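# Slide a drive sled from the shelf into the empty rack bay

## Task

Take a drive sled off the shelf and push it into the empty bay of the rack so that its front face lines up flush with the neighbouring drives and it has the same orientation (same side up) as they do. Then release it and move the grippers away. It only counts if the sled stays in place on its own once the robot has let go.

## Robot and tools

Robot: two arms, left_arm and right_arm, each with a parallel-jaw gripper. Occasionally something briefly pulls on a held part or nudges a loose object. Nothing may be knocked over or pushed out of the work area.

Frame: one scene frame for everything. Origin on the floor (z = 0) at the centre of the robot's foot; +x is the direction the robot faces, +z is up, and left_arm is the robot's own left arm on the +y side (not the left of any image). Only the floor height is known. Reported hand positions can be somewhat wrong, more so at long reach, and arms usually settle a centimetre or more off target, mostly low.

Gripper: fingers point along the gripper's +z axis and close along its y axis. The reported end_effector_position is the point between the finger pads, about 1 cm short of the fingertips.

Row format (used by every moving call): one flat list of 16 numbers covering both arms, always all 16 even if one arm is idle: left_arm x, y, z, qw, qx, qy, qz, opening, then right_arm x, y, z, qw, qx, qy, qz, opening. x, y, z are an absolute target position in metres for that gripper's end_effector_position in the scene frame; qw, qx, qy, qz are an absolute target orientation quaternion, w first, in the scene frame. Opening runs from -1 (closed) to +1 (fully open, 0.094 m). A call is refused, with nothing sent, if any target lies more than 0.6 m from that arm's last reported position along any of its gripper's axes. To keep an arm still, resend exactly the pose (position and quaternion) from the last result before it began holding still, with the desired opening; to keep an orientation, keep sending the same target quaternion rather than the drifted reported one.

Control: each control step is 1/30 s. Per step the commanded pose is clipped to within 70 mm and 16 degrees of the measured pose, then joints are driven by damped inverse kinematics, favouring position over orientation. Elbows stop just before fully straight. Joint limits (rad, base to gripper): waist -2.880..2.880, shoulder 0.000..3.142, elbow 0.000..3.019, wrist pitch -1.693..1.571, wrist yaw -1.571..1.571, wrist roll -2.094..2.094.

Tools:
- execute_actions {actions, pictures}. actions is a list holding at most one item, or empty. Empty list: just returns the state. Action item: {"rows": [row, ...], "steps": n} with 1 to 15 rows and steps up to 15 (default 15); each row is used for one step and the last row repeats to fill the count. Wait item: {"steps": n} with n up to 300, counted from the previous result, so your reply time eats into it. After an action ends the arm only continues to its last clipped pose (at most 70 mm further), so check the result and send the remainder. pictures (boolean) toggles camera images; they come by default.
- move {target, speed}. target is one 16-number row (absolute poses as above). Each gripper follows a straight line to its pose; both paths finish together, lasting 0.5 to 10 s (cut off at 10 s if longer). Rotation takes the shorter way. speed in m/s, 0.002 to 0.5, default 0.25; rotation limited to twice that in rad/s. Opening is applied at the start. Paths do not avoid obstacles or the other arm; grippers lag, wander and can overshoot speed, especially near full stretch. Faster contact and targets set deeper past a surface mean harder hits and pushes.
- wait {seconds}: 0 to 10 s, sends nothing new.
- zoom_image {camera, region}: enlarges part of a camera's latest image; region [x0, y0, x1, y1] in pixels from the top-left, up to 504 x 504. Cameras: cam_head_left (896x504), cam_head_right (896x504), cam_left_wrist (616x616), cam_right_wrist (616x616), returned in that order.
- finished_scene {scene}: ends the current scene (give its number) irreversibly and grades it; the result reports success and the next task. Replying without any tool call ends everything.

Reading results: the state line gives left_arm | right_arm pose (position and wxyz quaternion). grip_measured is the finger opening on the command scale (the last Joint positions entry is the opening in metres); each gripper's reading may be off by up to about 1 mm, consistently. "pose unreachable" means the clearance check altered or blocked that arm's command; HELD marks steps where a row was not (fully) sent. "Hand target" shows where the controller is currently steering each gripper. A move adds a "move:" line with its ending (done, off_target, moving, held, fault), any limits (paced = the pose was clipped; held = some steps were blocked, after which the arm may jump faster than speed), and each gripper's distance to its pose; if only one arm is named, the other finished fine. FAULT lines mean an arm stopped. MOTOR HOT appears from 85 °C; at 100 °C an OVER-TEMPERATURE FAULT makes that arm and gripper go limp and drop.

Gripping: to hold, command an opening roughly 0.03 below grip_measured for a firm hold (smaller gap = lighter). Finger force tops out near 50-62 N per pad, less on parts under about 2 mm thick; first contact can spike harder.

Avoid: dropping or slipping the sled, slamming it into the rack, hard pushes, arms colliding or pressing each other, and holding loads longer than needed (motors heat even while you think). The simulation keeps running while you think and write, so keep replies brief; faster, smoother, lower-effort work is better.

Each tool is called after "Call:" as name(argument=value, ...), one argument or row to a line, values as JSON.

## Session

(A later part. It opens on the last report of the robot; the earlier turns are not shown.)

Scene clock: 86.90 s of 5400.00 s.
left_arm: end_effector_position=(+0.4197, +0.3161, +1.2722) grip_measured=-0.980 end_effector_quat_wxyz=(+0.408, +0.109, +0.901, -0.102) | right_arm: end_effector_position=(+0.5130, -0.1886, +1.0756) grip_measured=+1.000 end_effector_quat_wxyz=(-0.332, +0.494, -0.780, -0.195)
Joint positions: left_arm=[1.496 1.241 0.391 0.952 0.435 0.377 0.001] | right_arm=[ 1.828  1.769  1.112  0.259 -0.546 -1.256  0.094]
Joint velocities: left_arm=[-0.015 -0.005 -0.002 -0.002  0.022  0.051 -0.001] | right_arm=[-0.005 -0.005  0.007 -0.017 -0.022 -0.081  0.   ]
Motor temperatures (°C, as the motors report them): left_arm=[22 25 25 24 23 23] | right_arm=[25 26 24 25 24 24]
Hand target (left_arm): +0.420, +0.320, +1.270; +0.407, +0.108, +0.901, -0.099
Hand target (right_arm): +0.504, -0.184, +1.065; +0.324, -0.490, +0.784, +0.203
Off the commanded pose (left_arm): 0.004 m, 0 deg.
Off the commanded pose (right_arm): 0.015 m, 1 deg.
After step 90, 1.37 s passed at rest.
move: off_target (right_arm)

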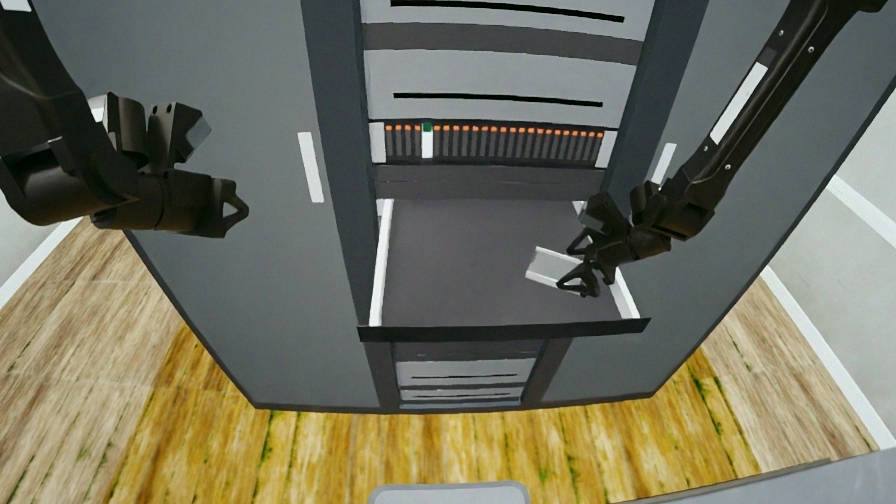

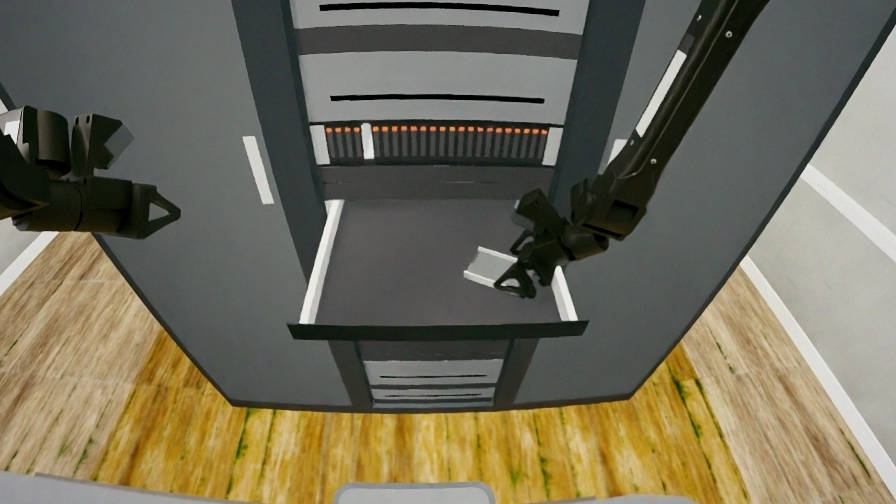

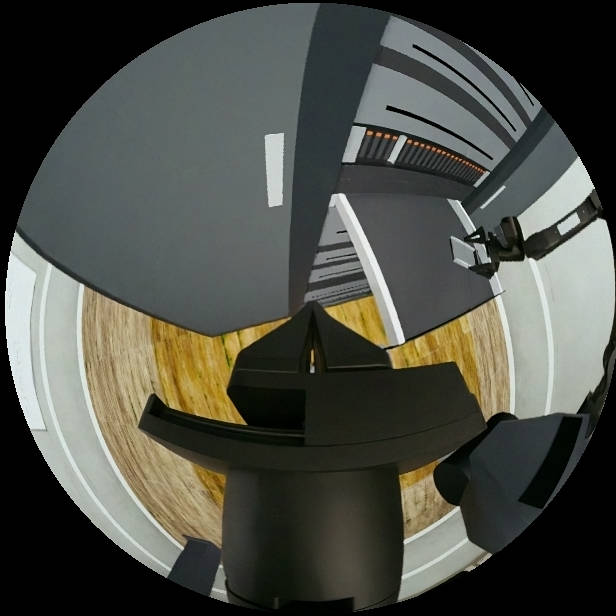

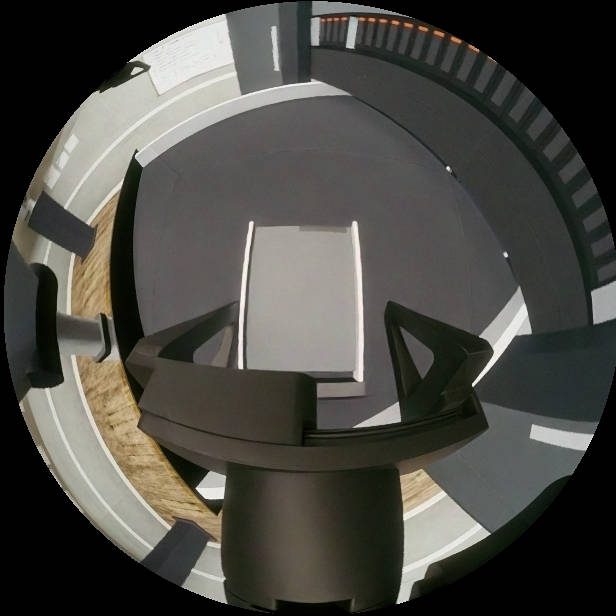

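Call:
move(
  target=[0.42,0.32,1.27,0.407,0.108,0.901,-0.099,-1,0.498,-0.198,1.092,0.1835,-0.5174,0.8279,0.1147,1],
  speed=0.08,
)

Scene clock: 98.23 s of 5400.00 s.
left_arm: end_effector_position=(+0.4197, +0.3163, +1.2722) grip_measured=-0.980 end_effector_quat_wxyz=(+0.408, +0.109, +0.901, -0.102) | right_arm: end_effector_position=(+0.4888, -0.2036, +1.0788) grip_measured=+1.000 end_effector_quat_wxyz=(-0.175, +0.519, -0.829, -0.116)
Joint positions: left_arm=[1.497 1.241 0.391 0.952 0.435 0.377 0.001] | right_arm=[ 1.901  1.68   1.072  0.072 -0.141 -1.254  0.094]
Joint velocities: left_arm=[-0.005  0.005  0.002 -0.012  0.037  0.022  0.001] | right_arm=[ 0.005 -0.015  0.007 -0.002 -0.007 -0.022  0.   ]
Motor temperatures (°C, as the motors report them): left_arm=[22 25 25 24 23 23] | right_arm=[25 26 24 25 24 24]
Hand target (left_arm): +0.420, +0.320, +1.270; +0.407, +0.108, +0.902, -0.099
Hand target (right_arm): +0.498, -0.198, +1.091; +0.183, -0.517, +0.828, +0.115
Off the commanded pose (left_arm): 0.004 m, 0 deg.
Off the commanded pose (right_arm): 0.017 m, 1 deg.
After step 90, 5.80 s passed at rest.
move: off_target (right_arm)

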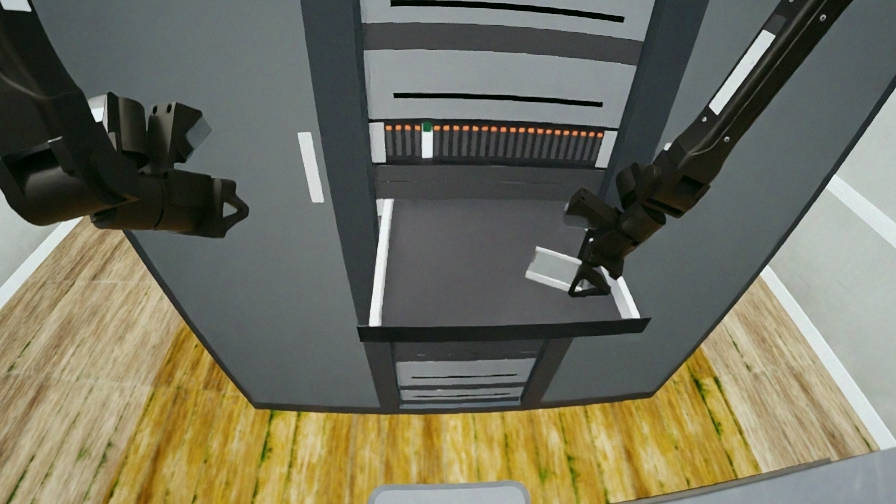

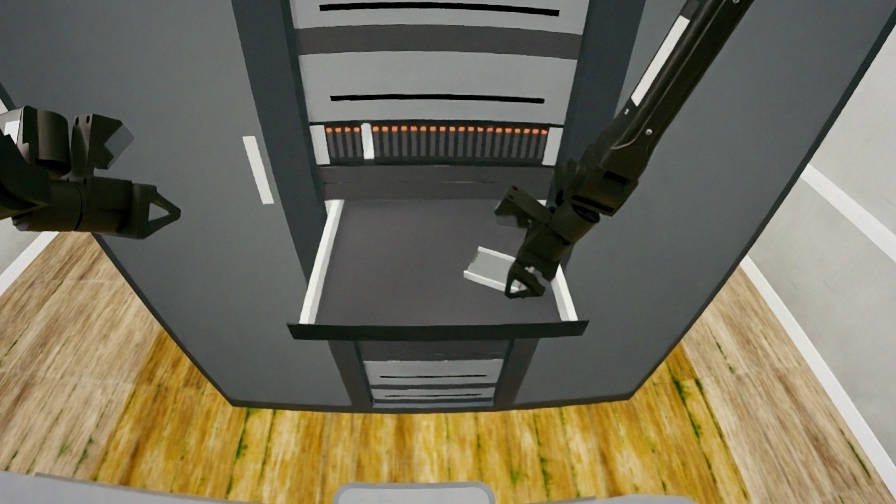

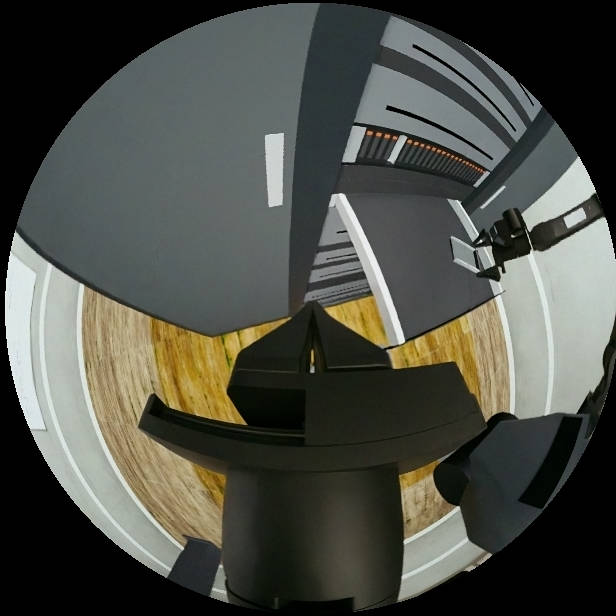

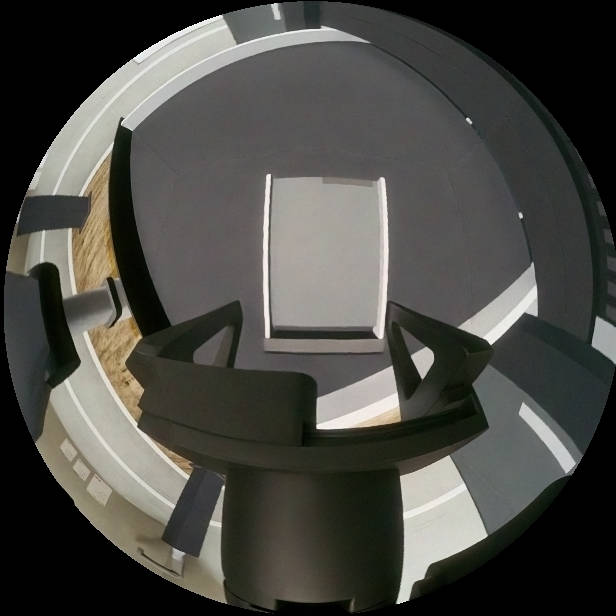

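Call:
move(
  target=[0.42,0.32,1.27,0.407,0.108,0.901,-0.099,-1,0.499,-0.202,1.066,0.1835,-0.5174,0.8279,0.1147,1],
  speed=0.02,
)

Scene clock: 102.27 s of 5400.00 s.
left_arm: end_effector_position=(+0.4197, +0.3163, +1.2722) grip_measured=-0.980 end_effector_quat_wxyz=(+0.408, +0.109, +0.901, -0.102) | right_arm: end_effector_position=(+0.4984, -0.2014, +1.0716) grip_measured=+1.000 end_effector_quat_wxyz=(-0.182, +0.518, -0.828, -0.116)
Joint positions: left_arm=[1.497 1.241 0.391 0.952 0.435 0.377 0.001] | right_arm=[ 1.901  1.703  1.105  0.073 -0.149 -1.254  0.094]
Joint velocities: left_arm=[ 0.005 -0.005 -0.007 -0.012 -0.11   0.066 -0.   ] | right_arm=[-0.015  0.005 -0.007  0.007 -0.022  0.037  0.   ]
Motor temperatures (°C, as the motors report them): left_arm=[22 25 25 24 23 23] | right_arm=[25 26 24 25 24 24]
Hand target (left_arm): +0.420, +0.320, +1.270; +0.407, +0.108, +0.902, -0.099
Hand target (right_arm): +0.499, -0.202, +1.066; +0.183, -0.517, +0.828, +0.115
Off the commanded pose (left_arm): 0.004 m, 0 deg.
Off the commanded pose (right_arm): 0.006 m, 0 deg.
move: done

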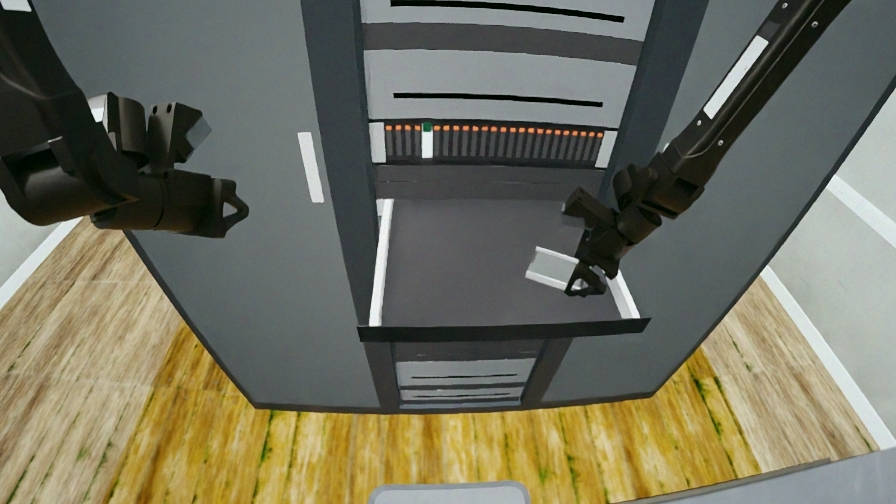

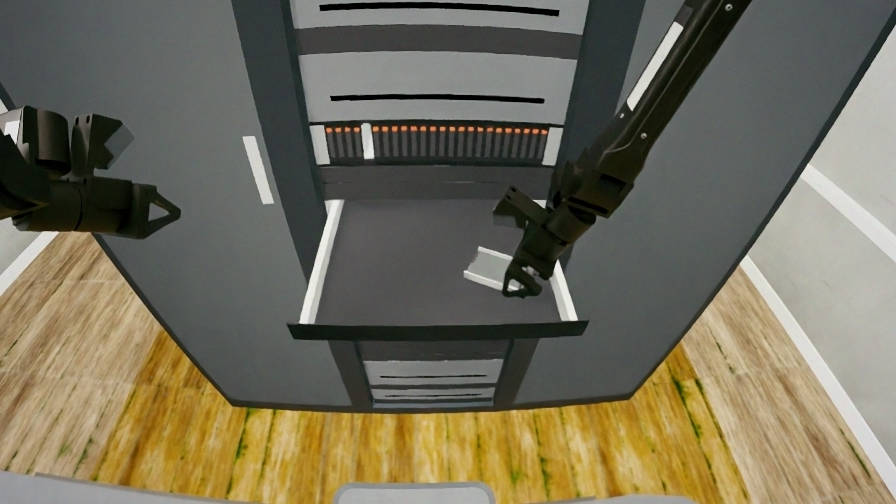

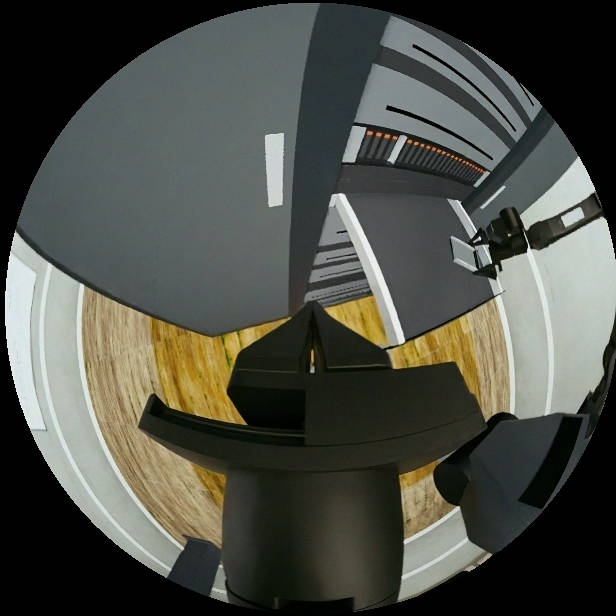

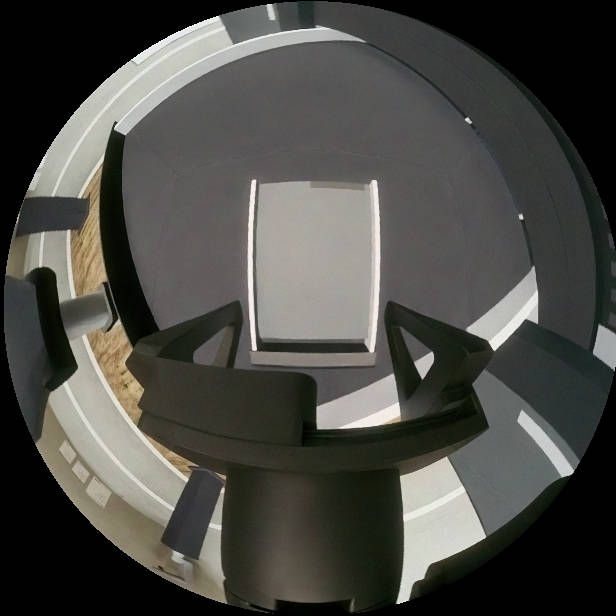

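Call:
move(
  target=[0.42,0.32,1.27,0.407,0.108,0.901,-0.099,-1,0.499,-0.202,1.059,0.1835,-0.5174,0.8279,0.1147,1],
  speed=0.02,
)

Scene clock: 105.40 s of 5400.00 s.
left_arm: end_effector_position=(+0.4197, +0.3163, +1.2722) grip_measured=-0.980 end_effector_quat_wxyz=(+0.408, +0.109, +0.901, -0.102) | right_arm: end_effector_position=(+0.5023, -0.2006, +1.0709) grip_measured=+1.000 end_effector_quat_wxyz=(-0.187, +0.517, -0.827, -0.115)
Joint positions: left_arm=[1.497 1.241 0.391 0.952 0.435 0.377 0.001] | right_arm=[ 1.901  1.708  1.112  0.079 -0.155 -1.254  0.094]
Joint velocities: left_arm=[ 0.015  0.005  0.007 -0.002 -0.051  0.022  0.   ] | right_arm=[-0.005 -0.005  0.017  0.012  0.081 -0.051  0.   ]
Motor temperatures (°C, as the motors report them): left_arm=[22 25 25 24 23 23] | right_arm=[25 26 24 25 24 24]
Hand target (left_arm): +0.420, +0.320, +1.270; +0.407, +0.108, +0.902, -0.099
Hand target (right_arm): +0.499, -0.202, +1.059; +0.183, -0.517, +0.828, +0.115
Off the commanded pose (left_arm): 0.004 m, 0 deg.
Off the commanded pose (right_arm): 0.012 m, 0 deg.
move: off_target (right_arm)

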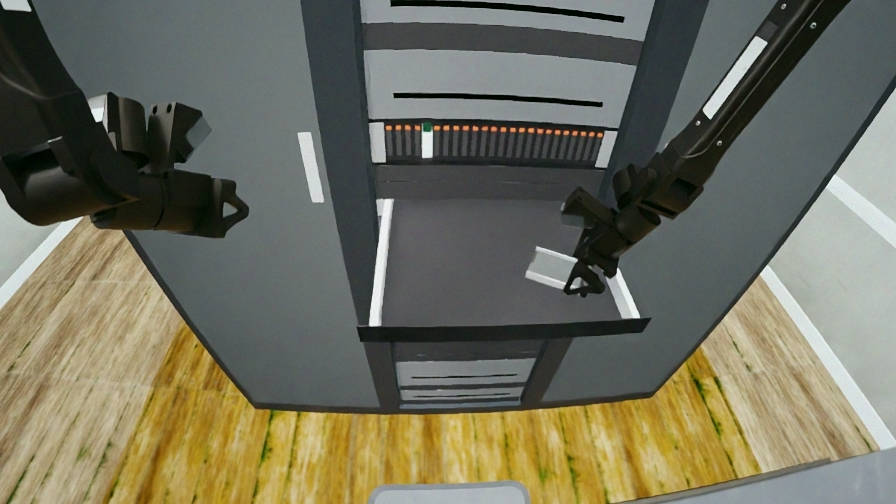

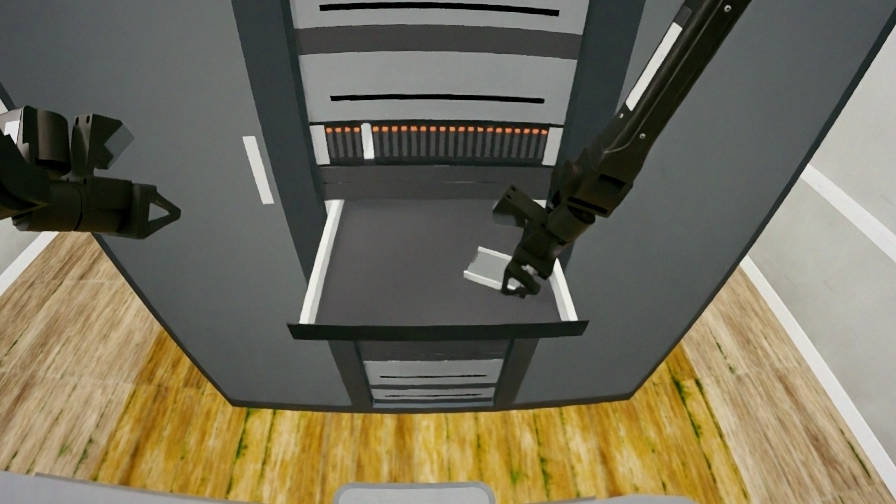

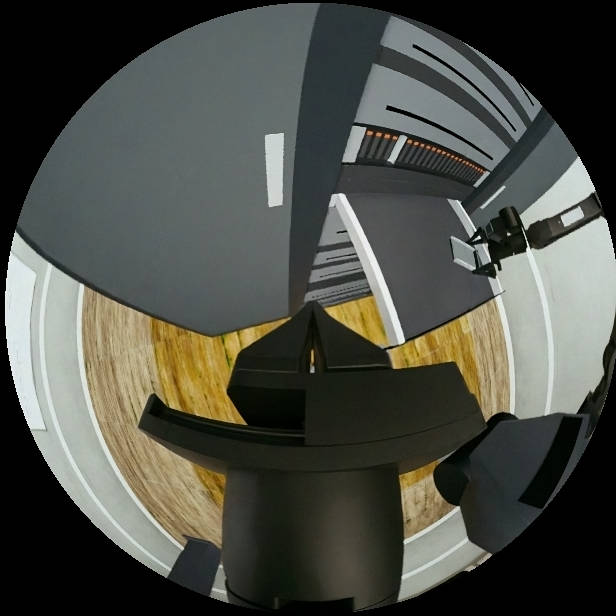

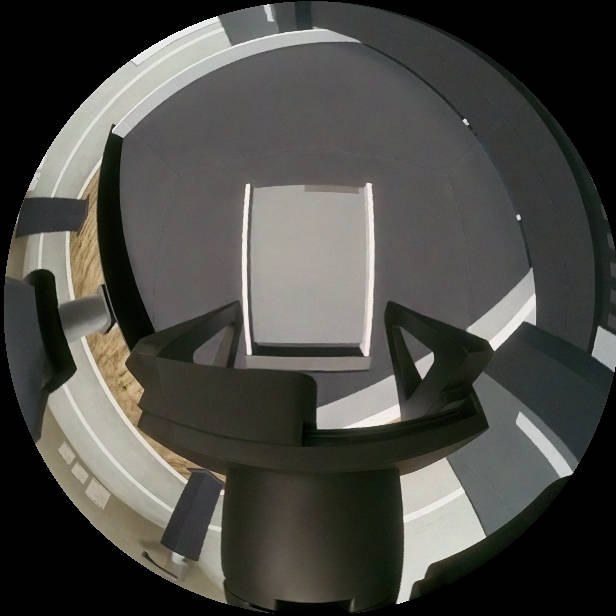

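Call:
move(
  target=[0.42,0.32,1.27,0.407,0.108,0.901,-0.099,-1,0.500,-0.201,1.073,0.1835,-0.5174,0.8279,0.1147,0.55],
  speed=0.02,
)

Scene clock: 108.23 s of 5400.00 s.
left_arm: end_effector_position=(+0.4197, +0.3163, +1.2722) grip_measured=-0.980 end_effector_quat_wxyz=(+0.408, +0.109, +0.901, -0.102) | right_arm: end_effector_position=(+0.5023, -0.2006, +1.0709) grip_measured=+0.568 end_effector_quat_wxyz=(-0.187, +0.518, -0.827, -0.115)
Joint positions: left_arm=[1.497 1.241 0.391 0.952 0.435 0.377 0.001] | right_arm=[ 1.901  1.708  1.112  0.079 -0.155 -1.254  0.074]
Joint velocities: left_arm=[ 0.005 -0.005 -0.002 -0.012 -0.007  0.007 -0.001] | right_arm=[-0.005  0.005 -0.002  0.002 -0.051 -0.066  0.001]
Motor temperatures (°C, as the motors report them): left_arm=[22 25 25 24 23 23] | right_arm=[25 26 24 25 24 24]
Hand target (left_arm): +0.420, +0.320, +1.270; +0.407, +0.108, +0.902, -0.099
Hand target (right_arm): +0.500, -0.201, +1.073; +0.184, -0.518, +0.828, +0.115
Off the commanded pose (left_arm): 0.004 m, 0 deg.
Off the commanded pose (right_arm): 0.003 m, 0 deg.
move: done

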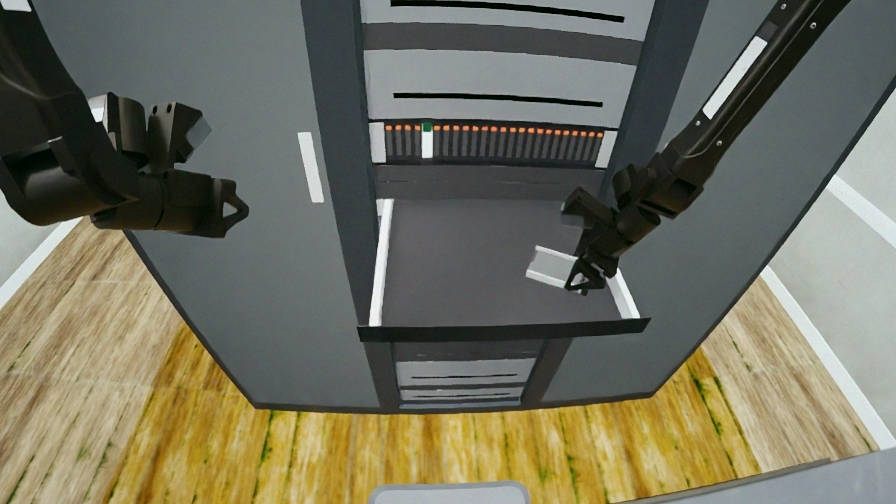

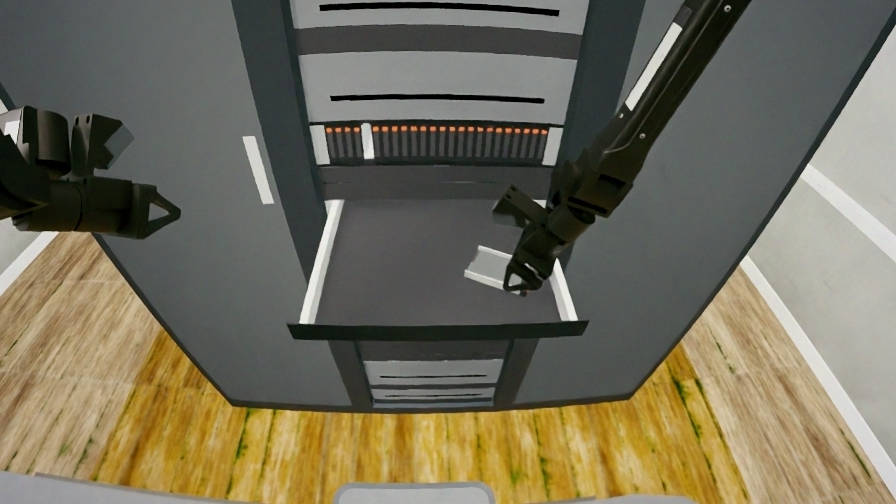

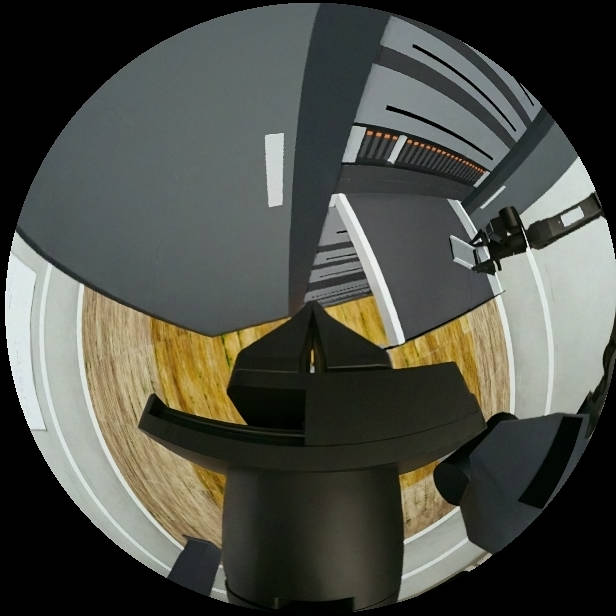

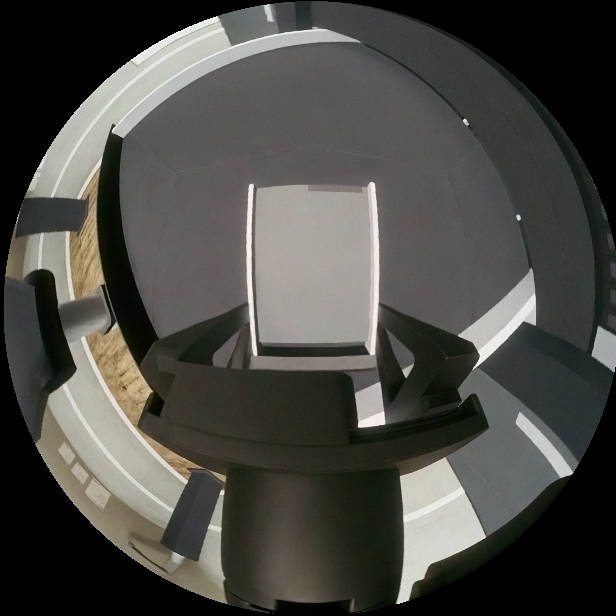

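Grip at 0.53 and lift.

Call:
move(
  target=[0.42,0.32,1.27,0.407,0.108,0.901,-0.099,-1,0.50,-0.17,1.19,0.1835,-0.5174,0.8279,0.1147,0.525],
  speed=0.1,
)

Scene clock: 112.13 s of 5400.00 s.
left_arm: end_effector_position=(+0.4197, +0.3163, +1.2722) grip_measured=-0.980 end_effector_quat_wxyz=(+0.408, +0.109, +0.901, -0.102) | right_arm: end_effector_position=(+0.4915, -0.1764, +1.1780) grip_measured=+0.566 end_effector_quat_wxyz=(-0.174, +0.520, -0.828, -0.114)
Joint positions: left_arm=[1.497 1.241 0.391 0.952 0.435 0.377 0.001] | right_arm=[ 2.021  1.439  0.948 -0.039 -0.033 -1.195  0.074]
Joint velocities: left_arm=[ 0.005 -0.005  0.017 -0.012  0.11   0.022  0.001] | right_arm=[-0.005  0.005 -0.007  0.002  0.066  0.007 -0.001]
Motor temperatures (°C, as the motors report them): left_arm=[22 25 25 24 23 23] | right_arm=[25 26 24 25 24 24]
Hand target (left_arm): +0.420, +0.320, +1.270; +0.407, +0.108, +0.902, -0.099
Hand target (right_arm): +0.498, -0.172, +1.189; +0.183, -0.517, +0.828, +0.115
Off the commanded pose (left_arm): 0.004 m, 0 deg.
Off the commanded pose (right_arm): 0.016 m, 1 deg.
move: off_target (right_arm)

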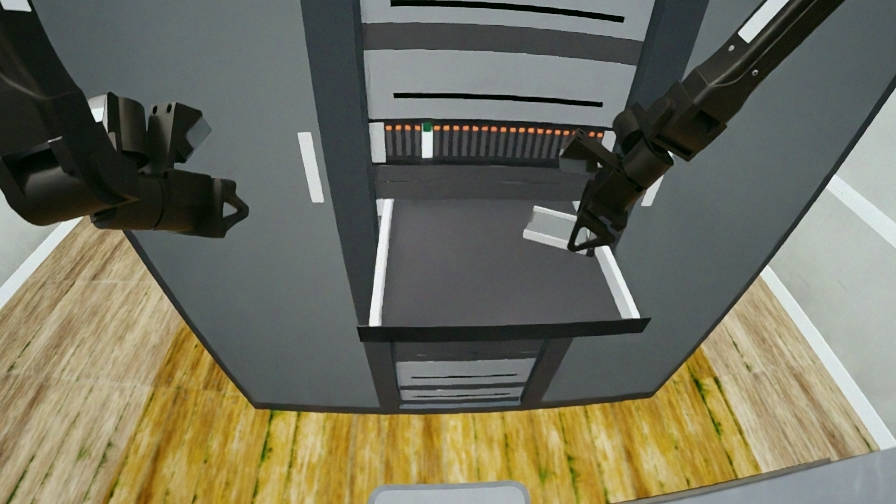

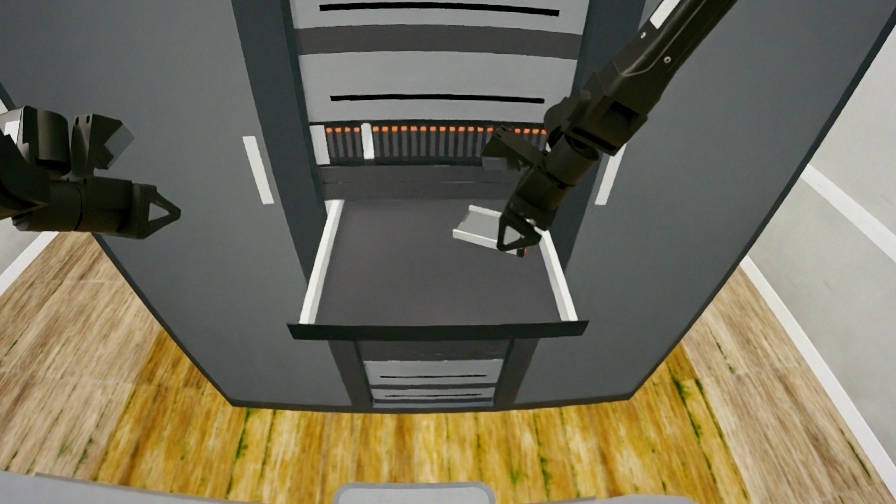

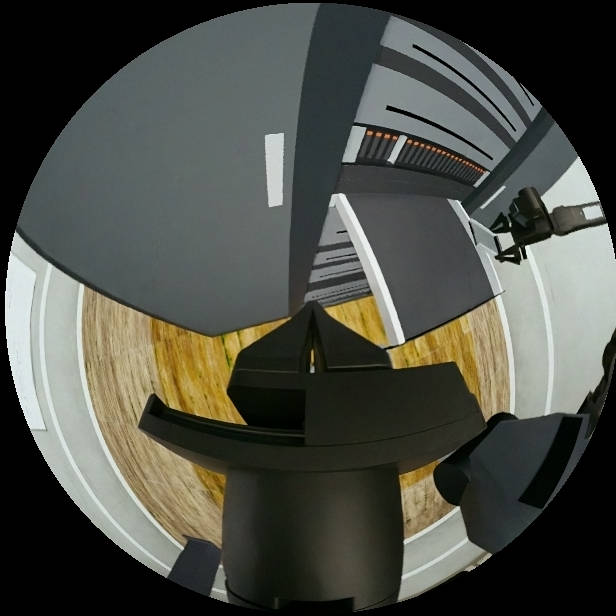

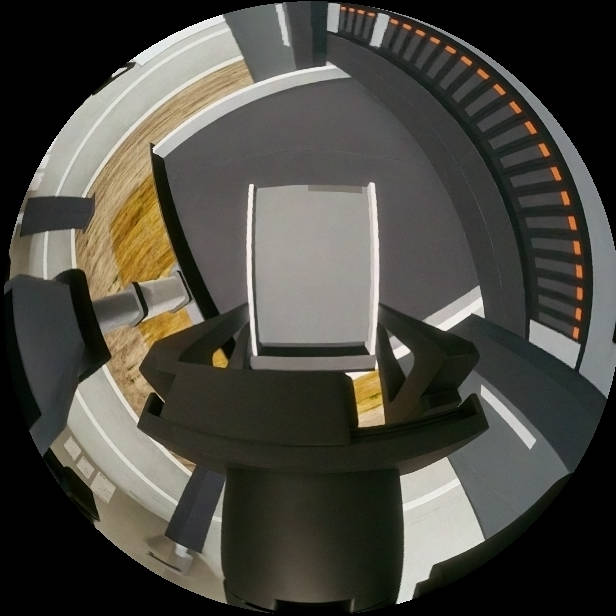

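Call:
move(
  target=[0.42,0.32,1.27,0.407,0.108,0.901,-0.099,-1,0.53,0.08,1.25,0.1549,0.1549,0.690,0.690,0.525],
  speed=0.2,
)

Scene clock: 120.50 s of 5400.00 s.
left_arm: end_effector_position=(+0.4197, +0.3163, +1.2722) grip_measured=-0.980 end_effector_quat_wxyz=(+0.408, +0.109, +0.901, -0.102) | right_arm: end_effector_position=(+0.5257, +0.0656, +1.2427) grip_measured=+0.566 end_effector_quat_wxyz=(-0.152, -0.159, -0.700, -0.679)
Joint positions: left_arm=[1.497 1.241 0.391 0.952 0.435 0.377 0.001] | right_arm=[ 2.224  1.896  1.087  0.92  -0.821  0.72   0.074]
Joint velocities: left_arm=[ 0.005  0.005 -0.002  0.002  0.007  0.066 -0.   ] | right_arm=[-0.024 -0.005  0.007  0.012 -0.007  0.051  0.001]
Motor temperatures (°C, as the motors report them): left_arm=[22 25 25 24 23 23] | right_arm=[25 26 24 25 24 24]
Hand target (left_arm): +0.420, +0.320, +1.270; +0.407, +0.108, +0.902, -0.099
Hand target (right_arm): +0.528, +0.077, +1.255; +0.156, +0.154, +0.691, +0.689
Off the commanded pose (left_arm): 0.004 m, 0 deg.
Off the commanded pose (right_arm): 0.017 m, 2 deg.
After step 90, 0.13 s passed at rest.
move: off_target (right_arm)

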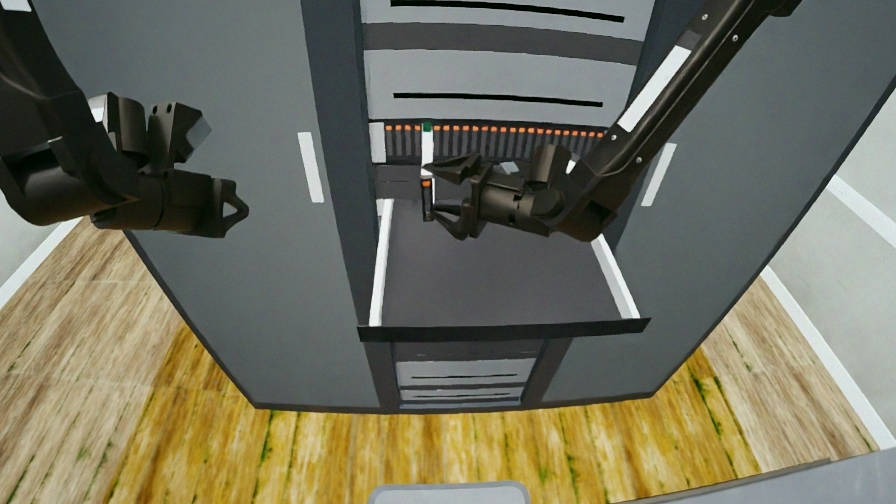

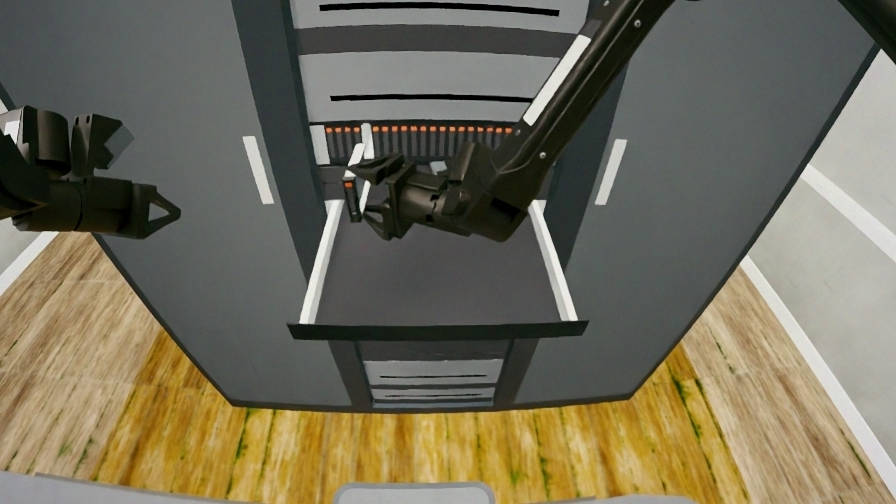

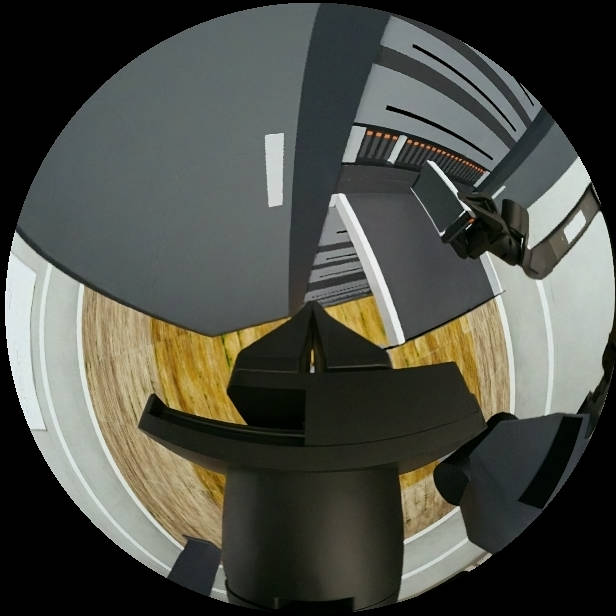

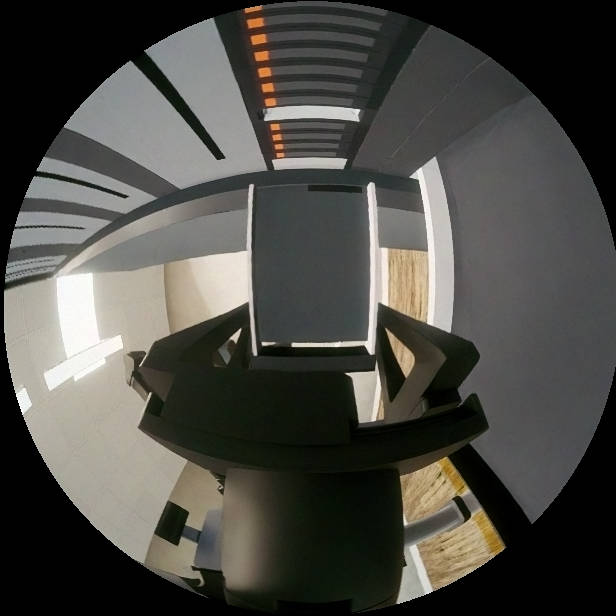

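Call:
zoom_image(
  camera="cam_head_left",
  region=[370, 110, 500, 240],
)

Region (370, 110, 500, 240) of cam_head_left's 896x504 image, scaled by 3.877, with more detail than that image has.

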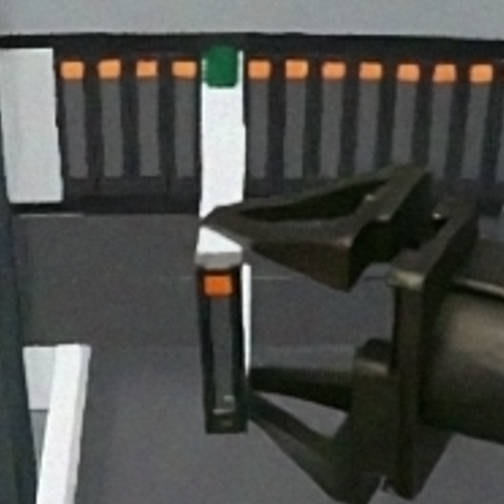

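Call:
move(
  target=[0.42,0.32,1.27,0.407,0.108,0.901,-0.099,-1,0.58,0.070,1.25,0.1549,0.1549,0.685,0.695,0.525],
  speed=0.05,
)

Call:
zoom_image(
  camera="cam_head_left",
  region=[370, 100, 500, 230],
)

Call:
zoom_image(
  camera="cam_right_wrist",
  region=[200, 60, 420, 260],
)

Scene clock: 127.57 s of 5400.00 s.
left_arm: end_effector_position=(+0.4197, +0.3163, +1.2722) grip_measured=-0.980 end_effector_quat_wxyz=(+0.408, +0.109, +0.901, -0.102) | right_arm: end_effector_position=(+0.5777, +0.0696, +1.2512) grip_measured=+0.566 end_effector_quat_wxyz=(-0.157, -0.155, -0.687, -0.692)
Joint positions: left_arm=[1.497 1.241 0.391 0.952 0.435 0.377 0.001] | right_arm=[ 2.224  1.896  1.218  0.829 -0.848  0.746  0.074]
Joint velocities: left_arm=[-0.005  0.015 -0.007 -0.007  0.007  0.007 -0.   ] | right_arm=[-0.005  0.005 -0.002 -0.007  0.051 -0.022  0.001]
Motor temperatures (°C, as the motors report them): left_arm=[22 25 25 24 23 23] | right_arm=[25 26 24 25 24 24]
Hand target (left_arm): +0.420, +0.320, +1.270; +0.407, +0.108, +0.902, -0.099
Hand target (right_arm): +0.580, +0.070, +1.250; +0.155, +0.155, +0.685, +0.695
Off the commanded pose (left_arm): 0.004 m, 0 deg.
Off the commanded pose (right_arm): 0.003 m, 0 deg.
After step 90, 2.67 s passed at rest.
move: done

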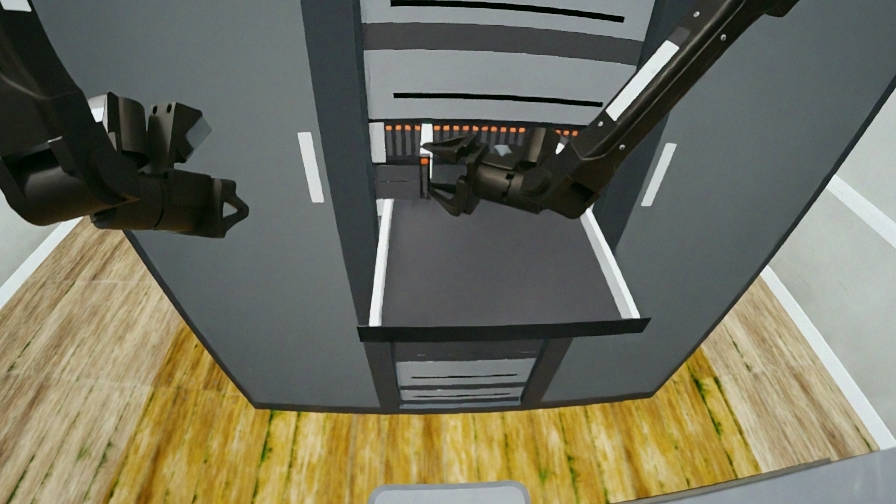

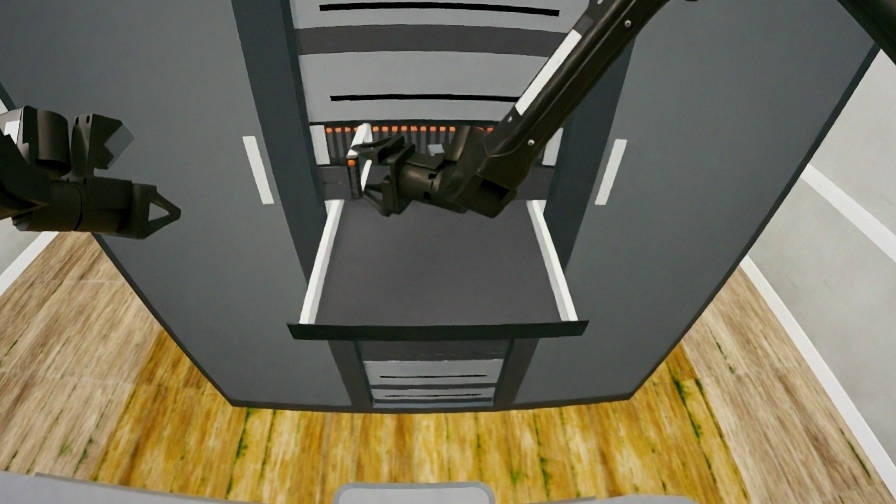

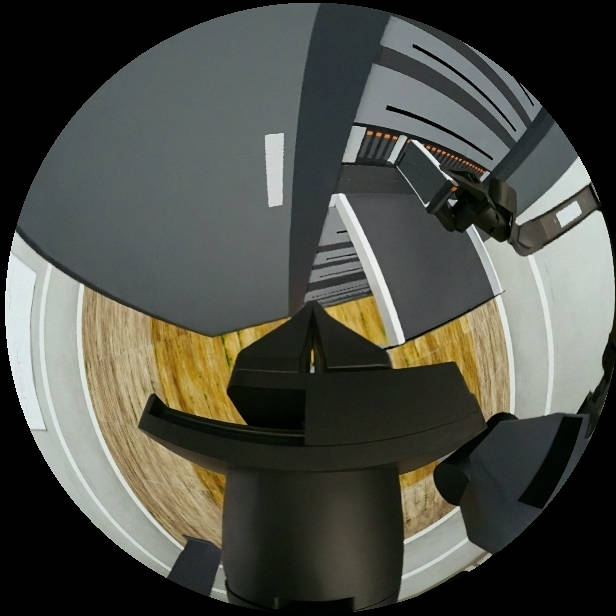

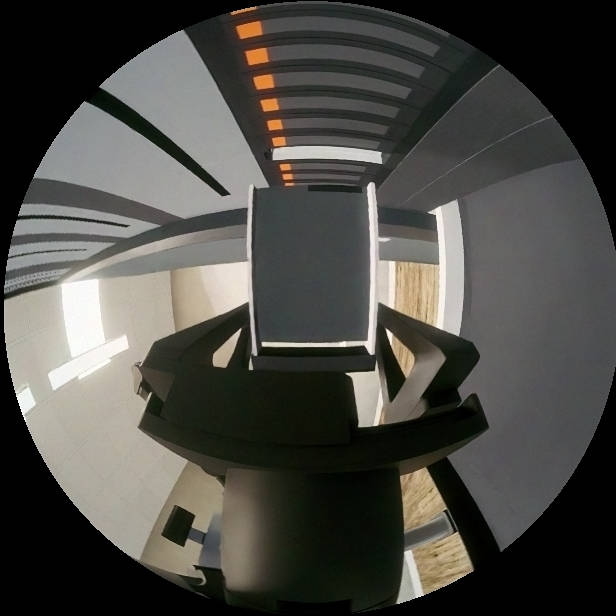

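Region (370, 100, 500, 230) of cam_head_left's 896x504 image, scaled by 3.877, with more detail than that image has.

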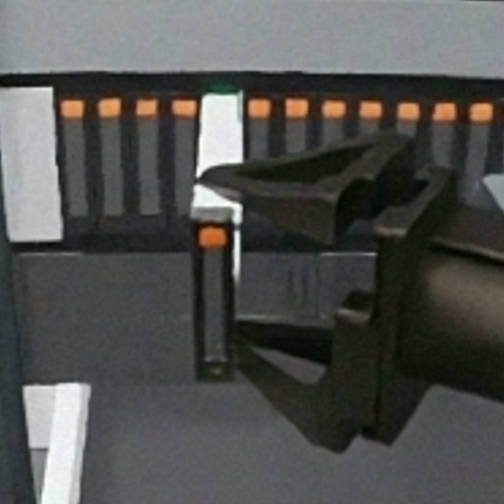

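Region (200, 60, 420, 260) of cam_right_wrist's 616x616 image, scaled by 2.291, with more detail than that image has; it fills the top 458 rows of this view, and the rest is white.

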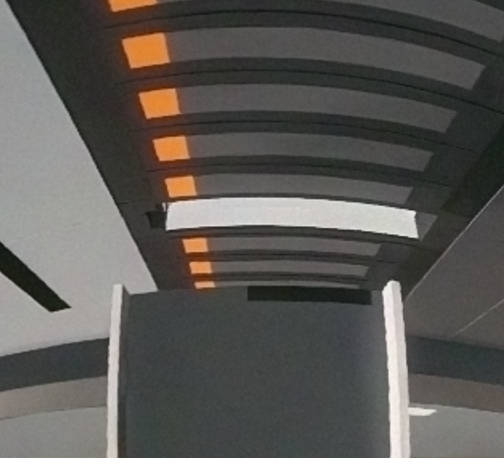

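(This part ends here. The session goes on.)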